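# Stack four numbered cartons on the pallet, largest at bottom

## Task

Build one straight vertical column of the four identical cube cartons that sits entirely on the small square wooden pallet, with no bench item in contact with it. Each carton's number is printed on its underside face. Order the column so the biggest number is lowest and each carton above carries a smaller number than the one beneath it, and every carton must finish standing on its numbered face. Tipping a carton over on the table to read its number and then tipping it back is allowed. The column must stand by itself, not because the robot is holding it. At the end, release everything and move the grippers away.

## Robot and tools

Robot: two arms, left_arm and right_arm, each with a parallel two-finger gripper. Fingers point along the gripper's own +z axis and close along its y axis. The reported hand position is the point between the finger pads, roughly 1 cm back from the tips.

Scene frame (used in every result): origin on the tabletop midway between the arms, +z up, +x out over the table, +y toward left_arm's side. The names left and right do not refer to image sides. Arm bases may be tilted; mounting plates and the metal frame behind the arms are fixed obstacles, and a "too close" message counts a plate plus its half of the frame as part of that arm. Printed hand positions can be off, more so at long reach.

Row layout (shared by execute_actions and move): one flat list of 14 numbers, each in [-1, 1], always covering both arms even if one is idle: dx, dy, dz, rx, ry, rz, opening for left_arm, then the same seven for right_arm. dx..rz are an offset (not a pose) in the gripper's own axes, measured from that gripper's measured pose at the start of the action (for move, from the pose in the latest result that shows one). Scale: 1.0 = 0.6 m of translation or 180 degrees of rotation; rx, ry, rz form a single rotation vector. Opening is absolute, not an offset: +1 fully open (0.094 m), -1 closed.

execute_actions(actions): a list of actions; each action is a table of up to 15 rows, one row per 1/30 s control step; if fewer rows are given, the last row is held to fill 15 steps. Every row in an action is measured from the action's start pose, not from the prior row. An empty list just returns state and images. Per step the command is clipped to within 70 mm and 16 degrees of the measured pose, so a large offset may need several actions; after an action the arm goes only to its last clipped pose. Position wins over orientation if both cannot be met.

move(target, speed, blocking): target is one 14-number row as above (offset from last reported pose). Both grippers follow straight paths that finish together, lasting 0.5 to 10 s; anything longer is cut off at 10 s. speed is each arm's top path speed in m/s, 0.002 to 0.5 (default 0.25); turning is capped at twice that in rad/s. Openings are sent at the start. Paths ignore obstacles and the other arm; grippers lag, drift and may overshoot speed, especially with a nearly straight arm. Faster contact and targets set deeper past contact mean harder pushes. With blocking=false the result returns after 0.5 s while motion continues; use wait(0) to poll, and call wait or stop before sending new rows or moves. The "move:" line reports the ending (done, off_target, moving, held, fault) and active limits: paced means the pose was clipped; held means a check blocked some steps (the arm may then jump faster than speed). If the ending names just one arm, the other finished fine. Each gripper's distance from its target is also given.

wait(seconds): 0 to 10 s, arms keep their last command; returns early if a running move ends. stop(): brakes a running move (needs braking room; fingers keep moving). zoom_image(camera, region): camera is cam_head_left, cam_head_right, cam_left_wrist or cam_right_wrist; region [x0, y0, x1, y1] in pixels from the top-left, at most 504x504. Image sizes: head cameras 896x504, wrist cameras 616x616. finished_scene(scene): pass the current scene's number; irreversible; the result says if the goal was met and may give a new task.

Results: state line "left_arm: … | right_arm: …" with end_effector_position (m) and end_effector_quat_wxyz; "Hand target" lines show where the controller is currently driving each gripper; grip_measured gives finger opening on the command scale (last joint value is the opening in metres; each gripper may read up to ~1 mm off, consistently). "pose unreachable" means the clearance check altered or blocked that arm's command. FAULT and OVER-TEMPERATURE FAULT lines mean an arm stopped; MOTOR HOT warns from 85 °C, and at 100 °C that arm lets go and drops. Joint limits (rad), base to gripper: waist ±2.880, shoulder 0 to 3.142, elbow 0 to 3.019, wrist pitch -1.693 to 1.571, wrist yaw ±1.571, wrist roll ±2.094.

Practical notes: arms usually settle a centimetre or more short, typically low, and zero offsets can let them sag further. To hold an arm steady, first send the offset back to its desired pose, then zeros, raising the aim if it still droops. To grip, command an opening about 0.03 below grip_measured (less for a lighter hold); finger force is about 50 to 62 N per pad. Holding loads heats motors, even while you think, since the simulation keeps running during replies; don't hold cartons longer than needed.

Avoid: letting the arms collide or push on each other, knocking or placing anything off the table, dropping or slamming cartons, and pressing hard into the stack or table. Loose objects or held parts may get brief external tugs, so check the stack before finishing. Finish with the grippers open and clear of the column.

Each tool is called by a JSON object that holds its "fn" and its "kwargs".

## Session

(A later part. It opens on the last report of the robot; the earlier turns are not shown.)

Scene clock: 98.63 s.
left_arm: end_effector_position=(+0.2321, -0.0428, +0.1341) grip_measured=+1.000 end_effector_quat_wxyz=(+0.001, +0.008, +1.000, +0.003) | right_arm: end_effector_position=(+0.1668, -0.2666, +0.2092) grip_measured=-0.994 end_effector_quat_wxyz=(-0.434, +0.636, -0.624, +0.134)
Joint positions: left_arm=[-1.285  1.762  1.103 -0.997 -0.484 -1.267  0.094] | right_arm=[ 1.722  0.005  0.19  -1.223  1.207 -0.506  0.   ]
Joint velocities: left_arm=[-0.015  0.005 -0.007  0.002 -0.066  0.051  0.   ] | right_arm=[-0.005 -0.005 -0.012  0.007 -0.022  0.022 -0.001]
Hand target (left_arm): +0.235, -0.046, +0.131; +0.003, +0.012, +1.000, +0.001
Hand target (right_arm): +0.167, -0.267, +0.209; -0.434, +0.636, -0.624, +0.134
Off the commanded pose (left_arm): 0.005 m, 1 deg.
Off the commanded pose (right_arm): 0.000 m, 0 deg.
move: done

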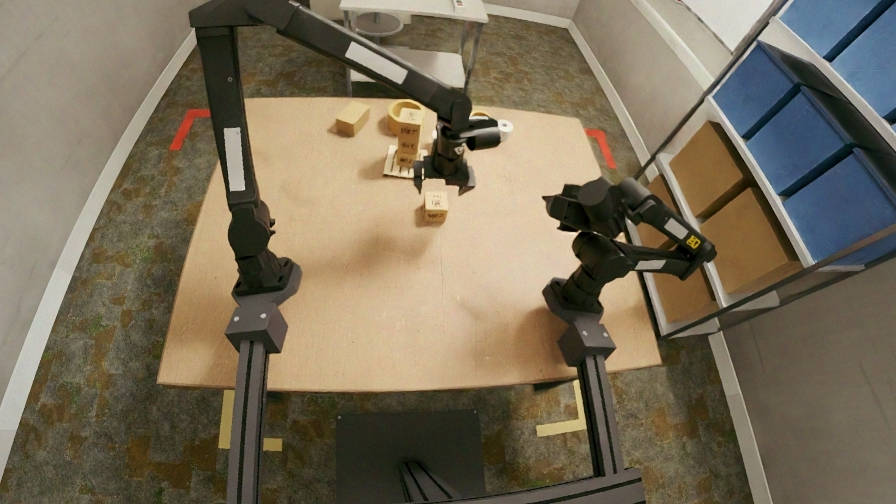

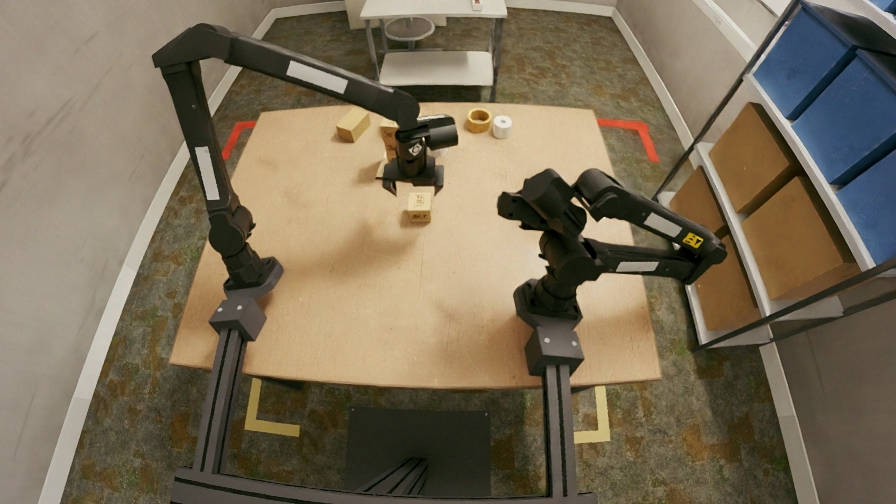

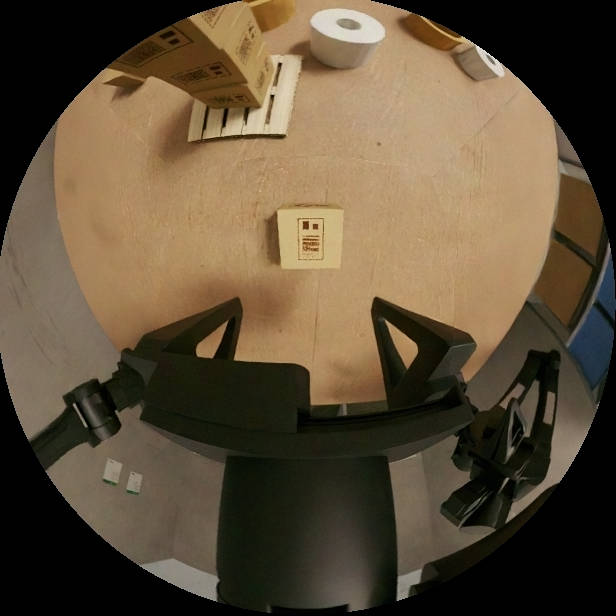

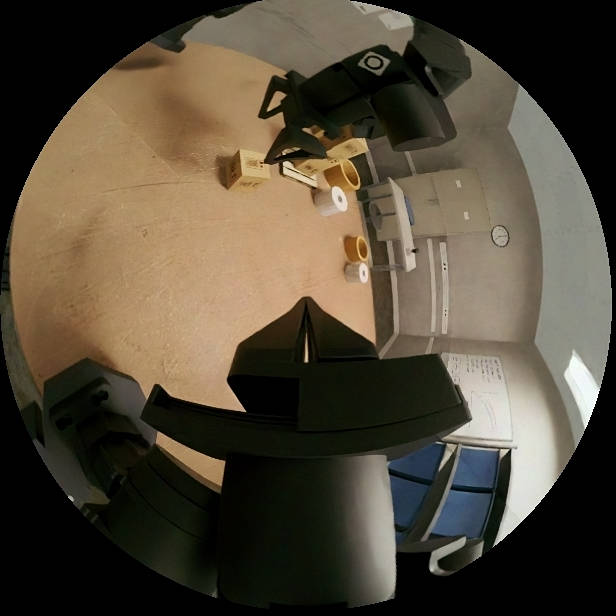

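{"fn": "move", "kwargs": {"target": [-0.011,-0.007,0.173,0.002,0,-0.005,1,0,0,0,0,0,0,-1], "speed": 0.08}}

{"fn": "move", "kwargs": {"target": [0,0,0,0,0,0,0.17,0,0,0,0,0,0,-1]}}

{"fn": "move", "kwargs": {"target": [-0.008,-0.01,-0.41,0,0,0,0.17,0,0,0,0,0,0,-1], "speed": 0.2}}

{"fn": "move", "kwargs": {"target": [-0.325,0.115,-0.03,0.01,-0.008,0.048,0.17,0,0,0,0,0,0,-1], "speed": 0.2}}

Scene clock: 100.53 s.
left_arm: end_effector_position=(+0.2379, -0.0473, +0.0369) grip_measured=+1.000 end_effector_quat_wxyz=(-0.000, -0.004, +1.000, -0.003) | right_arm: end_effector_position=(+0.1668, -0.2666, +0.2092) grip_measured=-0.994 end_effector_quat_wxyz=(-0.434, +0.636, -0.624, +0.134)
Joint positions: left_arm=[-1.176  1.911  1.037 -0.713 -0.484 -1.162  0.094] | right_arm=[ 1.722  0.005  0.19  -1.223  1.207 -0.506  0.   ]
Joint velocities: left_arm=[ 0.005  0.005 -0.017  0.002  0.007  0.037  0.   ] | right_arm=[-0.015  0.005 -0.002 -0.002 -0.051 -0.007  0.   ]
Hand target (left_arm): +0.238, -0.047, +0.030; -0.000, +0.000, +1.000, -0.001
Hand target (right_arm): +0.167, -0.267, +0.209; -0.434, +0.636, -0.624, +0.134
Off the commanded pose (left_arm): 0.007 m, 1 deg.
Off the commanded pose (right_arm): 0.000 m, 0 deg.
move: done

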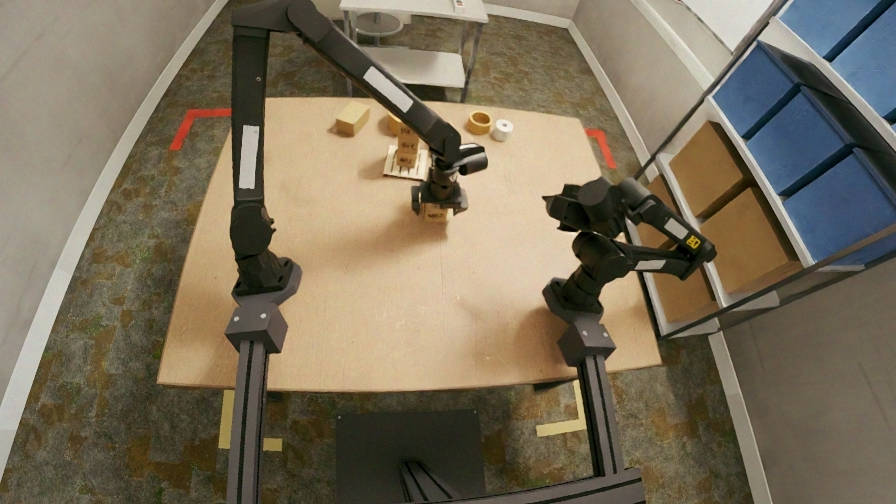

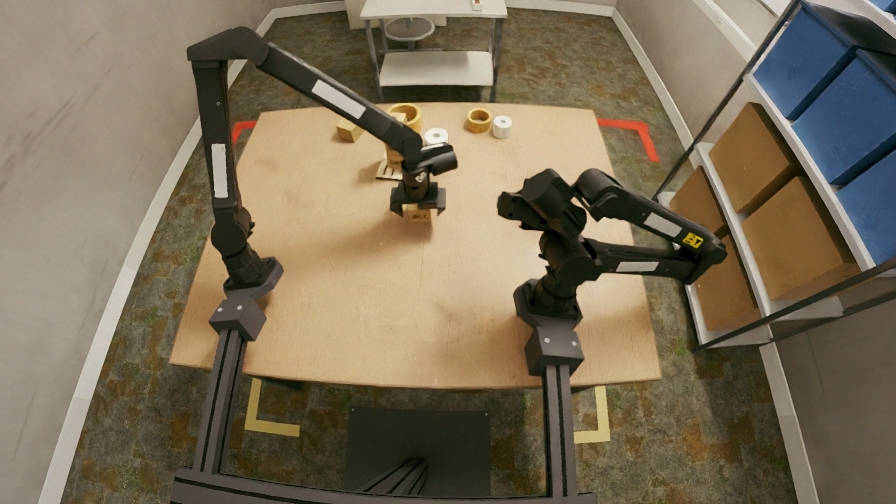

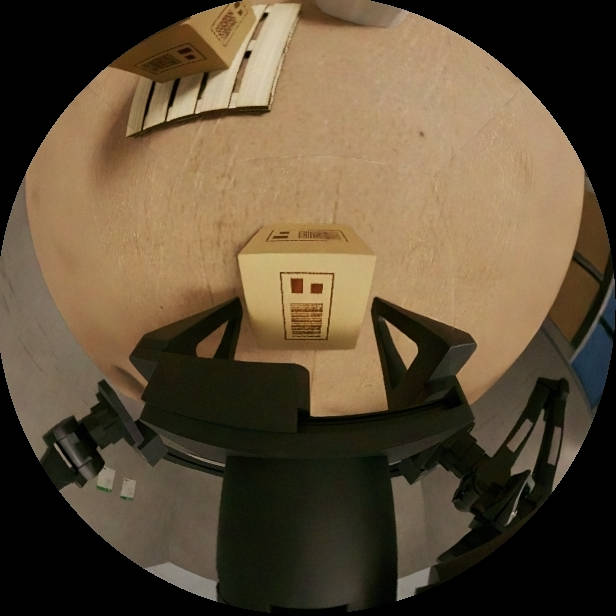

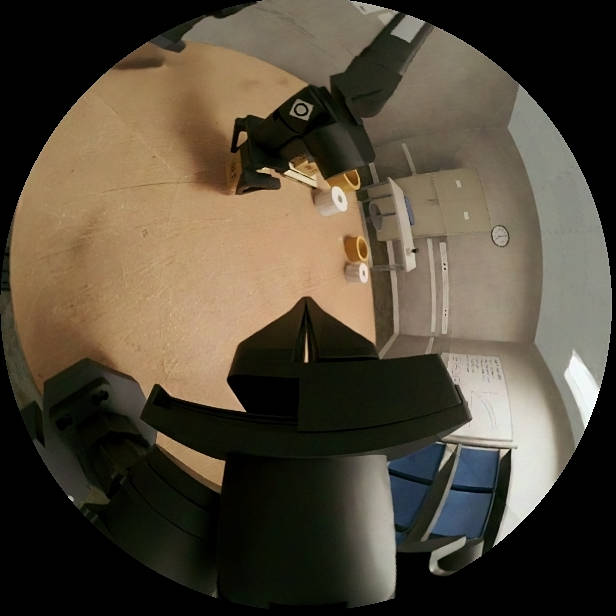

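Scene clock: 101.03 s.
left_arm: end_effector_position=(+0.2379, -0.0473, +0.0369) grip_measured=+0.224 end_effector_quat_wxyz=(-0.000, -0.004, +1.000, -0.003) | right_arm: end_effector_position=(+0.1668, -0.2666, +0.2092) grip_measured=-0.994 end_effector_quat_wxyz=(-0.434, +0.636, -0.624, +0.134)
Joint positions: left_arm=[-1.176  1.911  1.037 -0.713 -0.484 -1.162  0.057] | right_arm=[ 1.722  0.005  0.19  -1.223  1.207 -0.506  0.   ]
Joint velocities: left_arm=[-0.005  0.005  0.022  0.007  0.037 -0.095  0.001] | right_arm=[-0.005 -0.015 -0.017 -0.017  0.007  0.007 -0.   ]
Hand target (left_arm): +0.238, -0.047, +0.037; -0.000, -0.004, +1.000, -0.003
Hand target (right_arm): +0.167, -0.267, +0.209; -0.434, +0.636, -0.624, +0.134
Off the commanded pose (left_arm): 0.000 m, 0 deg.
Off the commanded pose (right_arm): 0.000 m, 0 deg.
move: done

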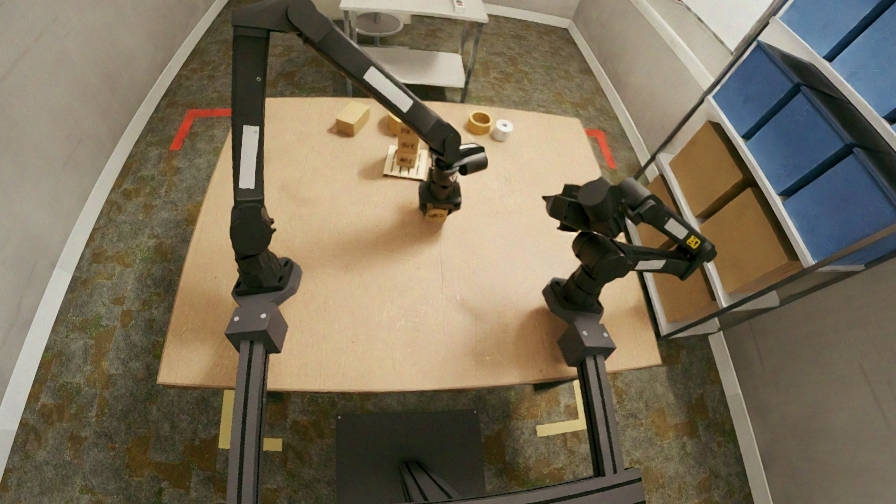

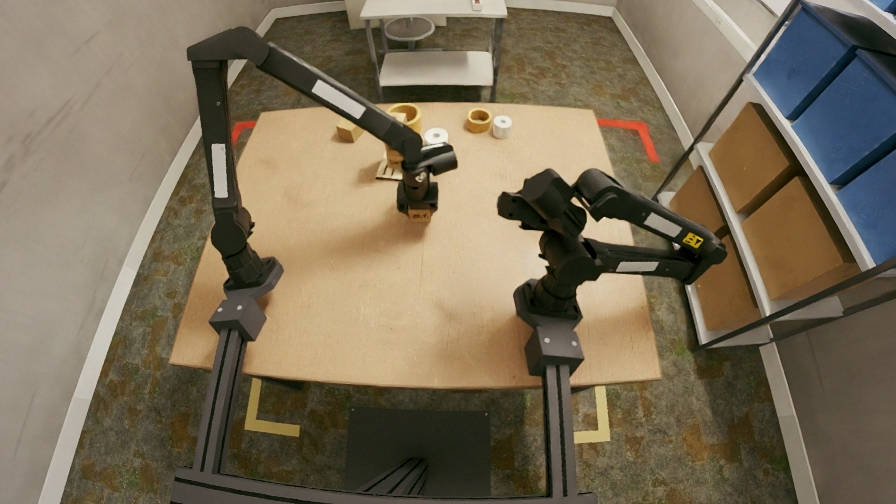

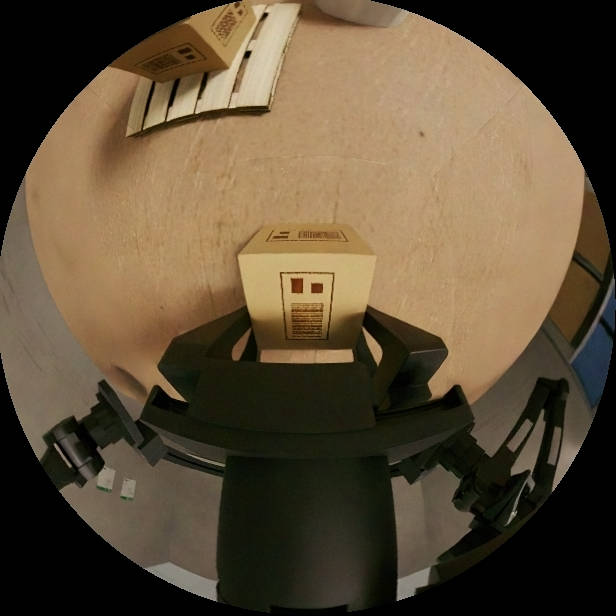

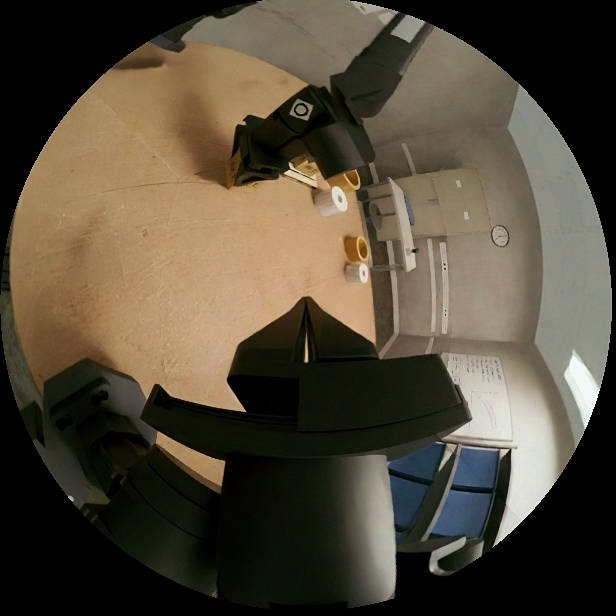

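Scene clock: 102.70 s.
left_arm: end_effector_position=(+0.2369, -0.0427, +0.2652) grip_measured=+0.224 end_effector_quat_wxyz=(-0.001, +0.009, +1.000, +0.015) | right_arm: end_effector_position=(+0.1668, -0.2666, +0.2092) grip_measured=-0.994 end_effector_quat_wxyz=(-0.434, +0.636, -0.624, +0.134)
Joint positions: left_arm=[-1.406  1.673  1.329 -1.403 -0.471 -1.413  0.057] | right_arm=[ 1.722  0.005  0.19  -1.223  1.207 -0.506  0.   ]
Joint velocities: left_arm=[-0.005  0.005 -0.022 -0.007 -0.037 -0.007 -0.001] | right_arm=[ 0.005  0.005  0.002  0.007 -0.007 -0.022  0.001]
Hand target (left_arm): +0.243, -0.050, +0.283; +0.001, -0.004, +1.000, -0.003
Hand target (right_arm): +0.167, -0.267, +0.209; -0.434, +0.636, -0.624, +0.134
Off the commanded pose (left_arm): 0.021 m, 3 deg.
Off the commanded pose (right_arm): 0.000 m, 0 deg.
move: off_target (left_arm)

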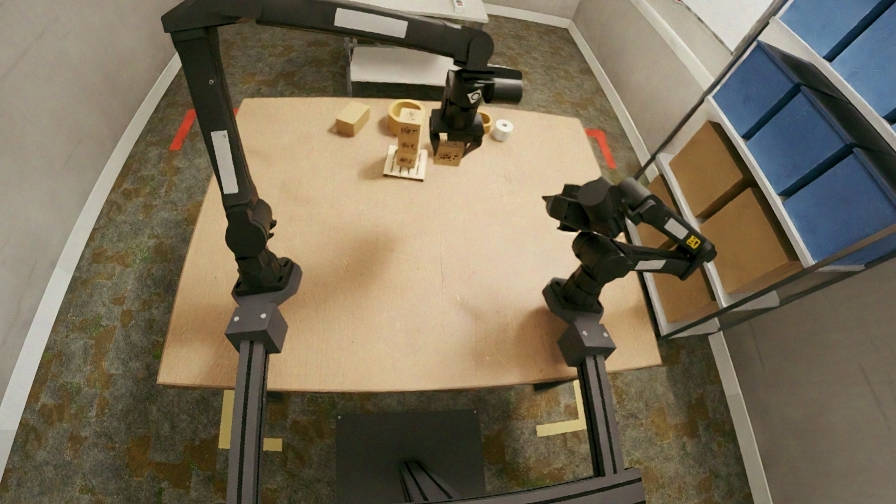

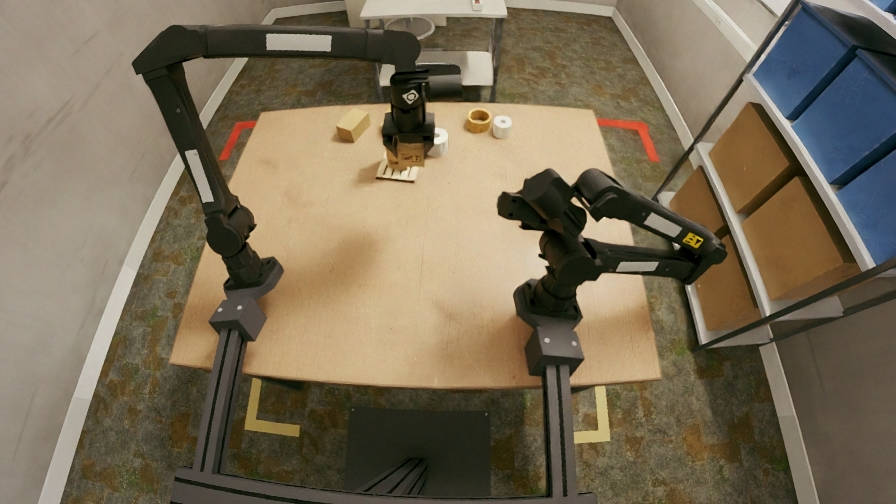

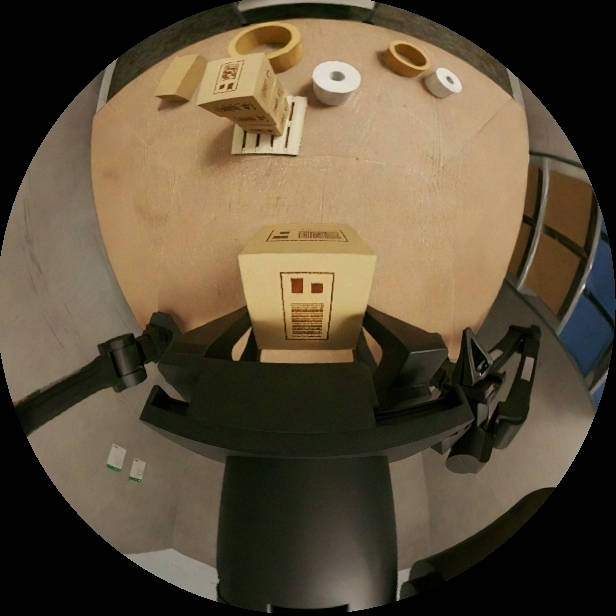

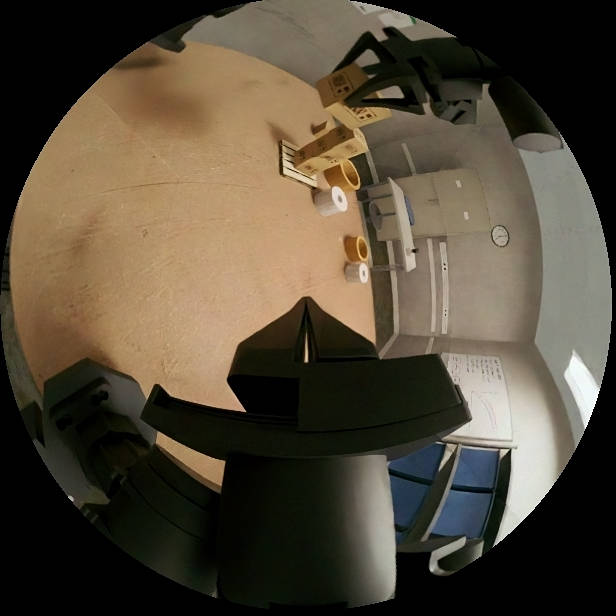

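Scene clock: 104.33 s.
left_arm: end_effector_position=(+0.4211, +0.0248, +0.2613) grip_measured=+0.224 end_effector_quat_wxyz=(-0.004, +0.087, +0.996, +0.018) | right_arm: end_effector_position=(+0.1668, -0.2666, +0.2092) grip_measured=-0.994 end_effector_quat_wxyz=(-0.434, +0.636, -0.624, +0.134)
Joint positions: left_arm=[-1.037  1.603  1.482 -1.437 -0.501 -0.844  0.057] | right_arm=[ 1.722  0.005  0.19  -1.223  1.207 -0.506  0.   ]
Joint velocities: left_arm=[-0.005 -0.005  0.002 -0.002 -0.095 -0.037  0.   ] | right_arm=[-0.024 -0.005 -0.017 -0.002  0.007 -0.081  0.001]
Hand target (left_arm): +0.432, +0.023, +0.283; +0.008, +0.085, +0.996, -0.001
Hand target (right_arm): +0.167, -0.267, +0.209; -0.434, +0.636, -0.624, +0.134
Off the commanded pose (left_arm): 0.027 m, 3 deg.
Off the commanded pose (right_arm): 0.000 m, 0 deg.
move: off_target (left_arm)

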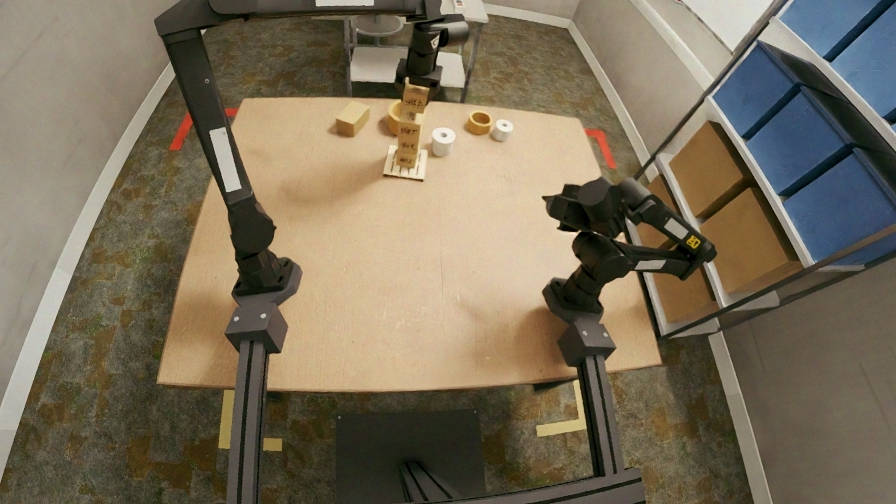

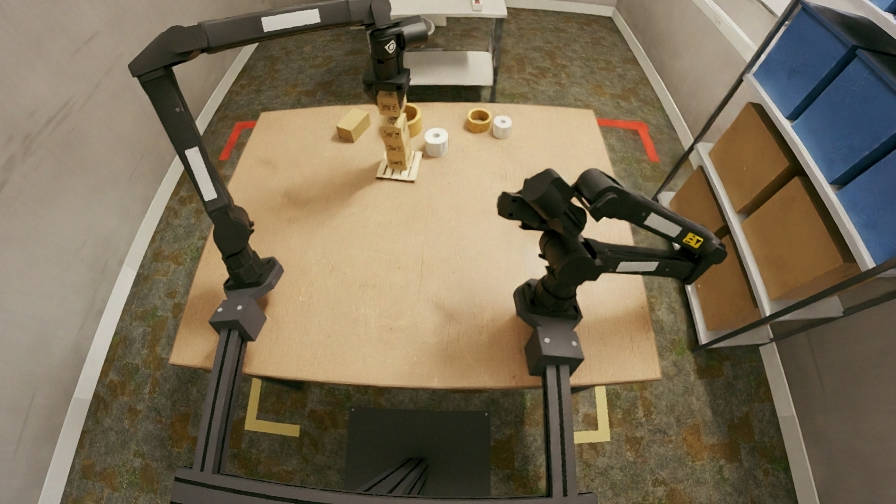

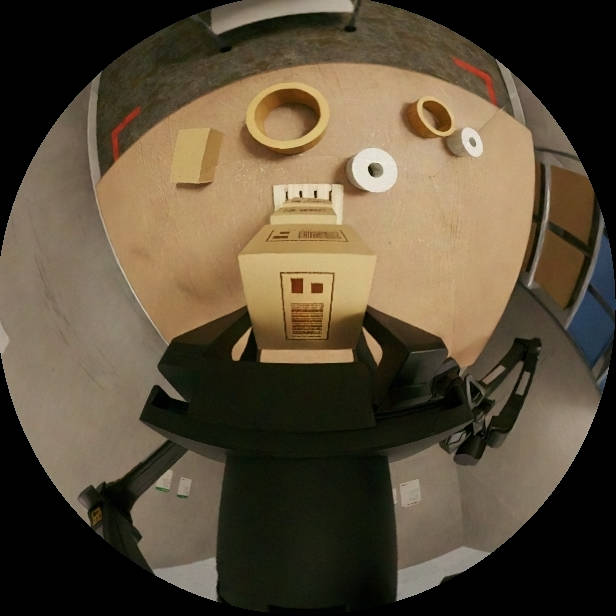

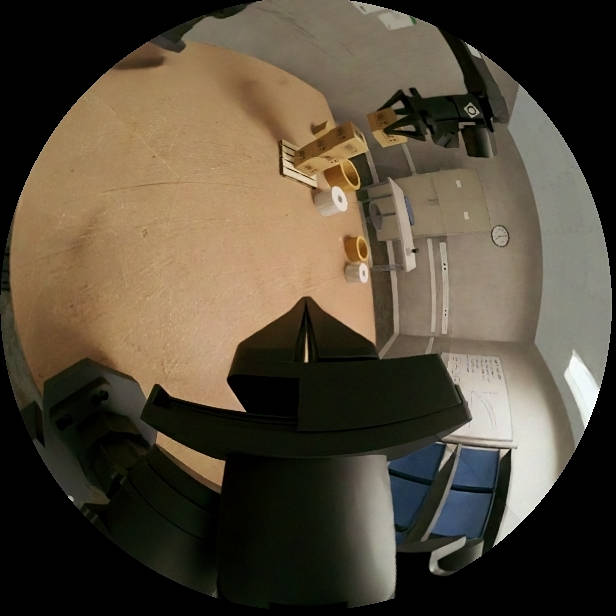

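{"fn": "move", "kwargs": {"target": [-0.007,0.001,0.052,0.008,0,-0.003,0.17,0,0,0,0,0,0,-1], "speed": 0.04}}

{"fn": "zoom_image", "kwargs": {"camera": "cam_right_wrist", "region": [290,80,430,200]}}

{"fn": "zoom_image", "kwargs": {"camera": "cam_head_left", "region": [340,60,480,180]}}

Scene clock: 106.00 s.
left_arm: end_effector_position=(+0.4210, +0.0269, +0.2307) grip_measured=+0.224 end_effector_quat_wxyz=(-0.007, +0.081, +0.997, +0.010) | right_arm: end_effector_position=(+0.1668, -0.2666, +0.2092) grip_measured=-0.994 end_effector_quat_wxyz=(-0.434, +0.636, -0.624, +0.134)
Joint positions: left_arm=[-1.001  1.603  1.414 -1.339 -0.485 -0.809  0.057] | right_arm=[ 1.722  0.005  0.19  -1.223  1.207 -0.506  0.   ]
Joint velocities: left_arm=[-0.005 -0.005 -0.017 -0.002  0.066  0.051 -0.001] | right_arm=[-0.024  0.005  0.012 -0.017 -0.022  0.022 -0.001]
Hand target (left_arm): +0.425, +0.026, +0.230; -0.005, +0.082, +0.997, +0.005
Hand target (right_arm): +0.167, -0.267, +0.209; -0.434, +0.636, -0.624, +0.134
Off the commanded pose (left_arm): 0.004 m, 1 deg.
Off the commanded pose (right_arm): 0.000 m, 0 deg.
move: done

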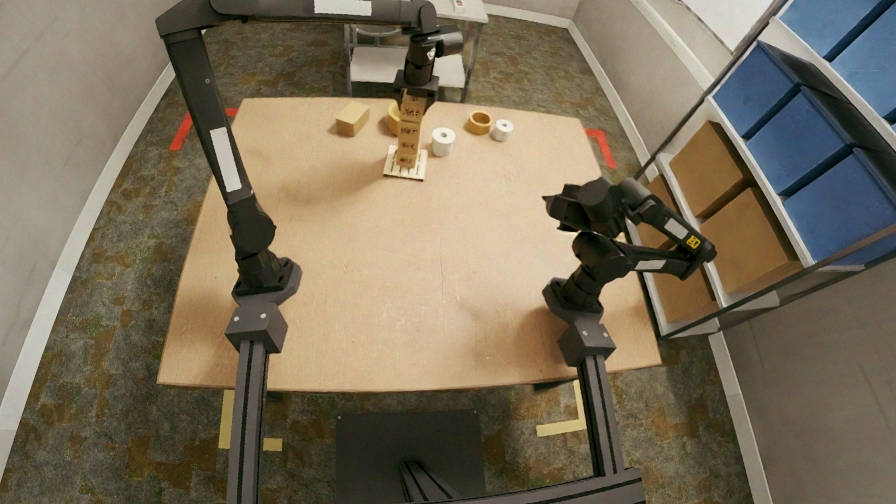

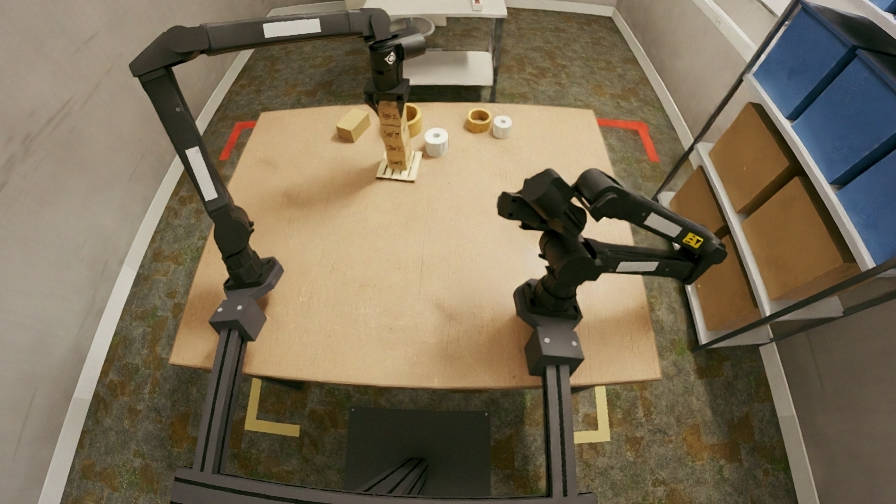

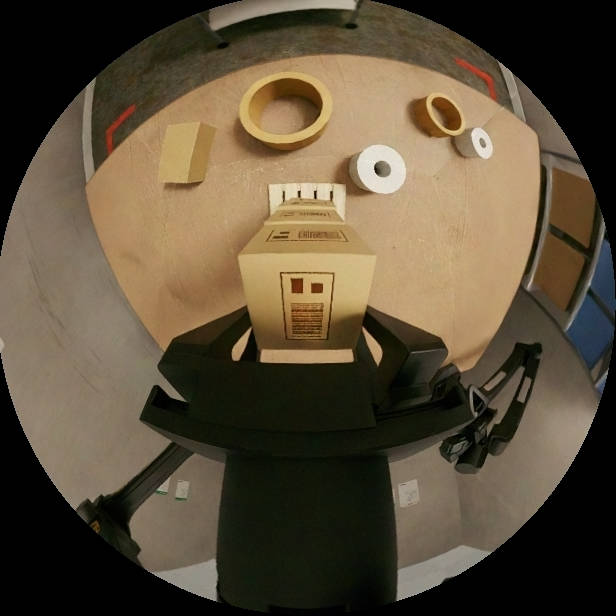

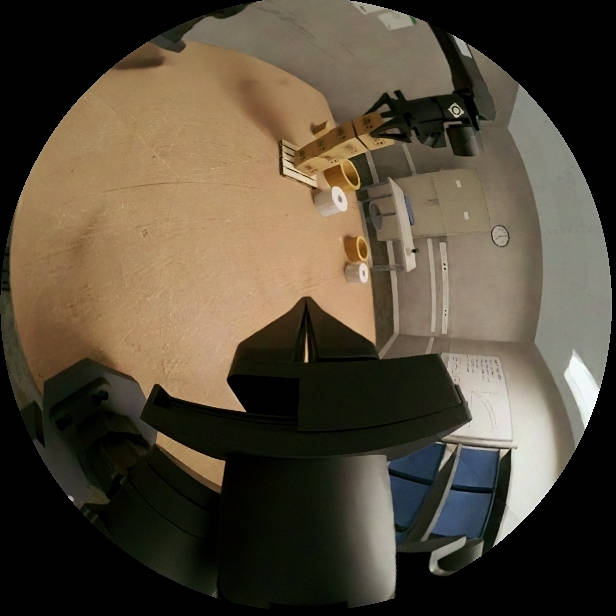

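Region (290, 80, 430, 200) of cam_right_wrist's 616x616 image, scaled by 3.600, with more detail than that image has; it fills the top 432 rows of this view, and the rest is white.

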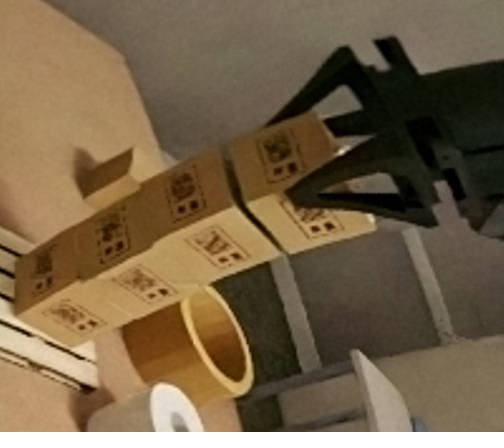

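Region (340, 60, 480, 180) of cam_head_left's 896x504 image, scaled by 3.600, with more detail than that image has; it fills the top 432 rows of this view, and the rest is white.

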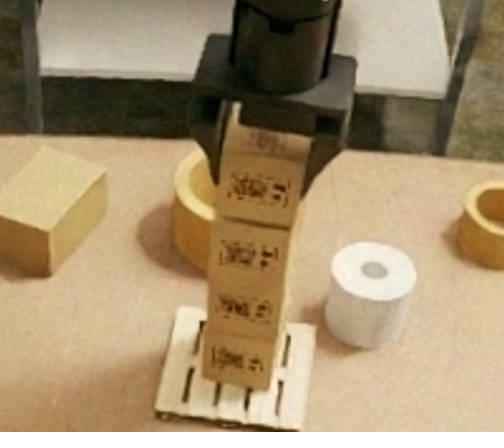

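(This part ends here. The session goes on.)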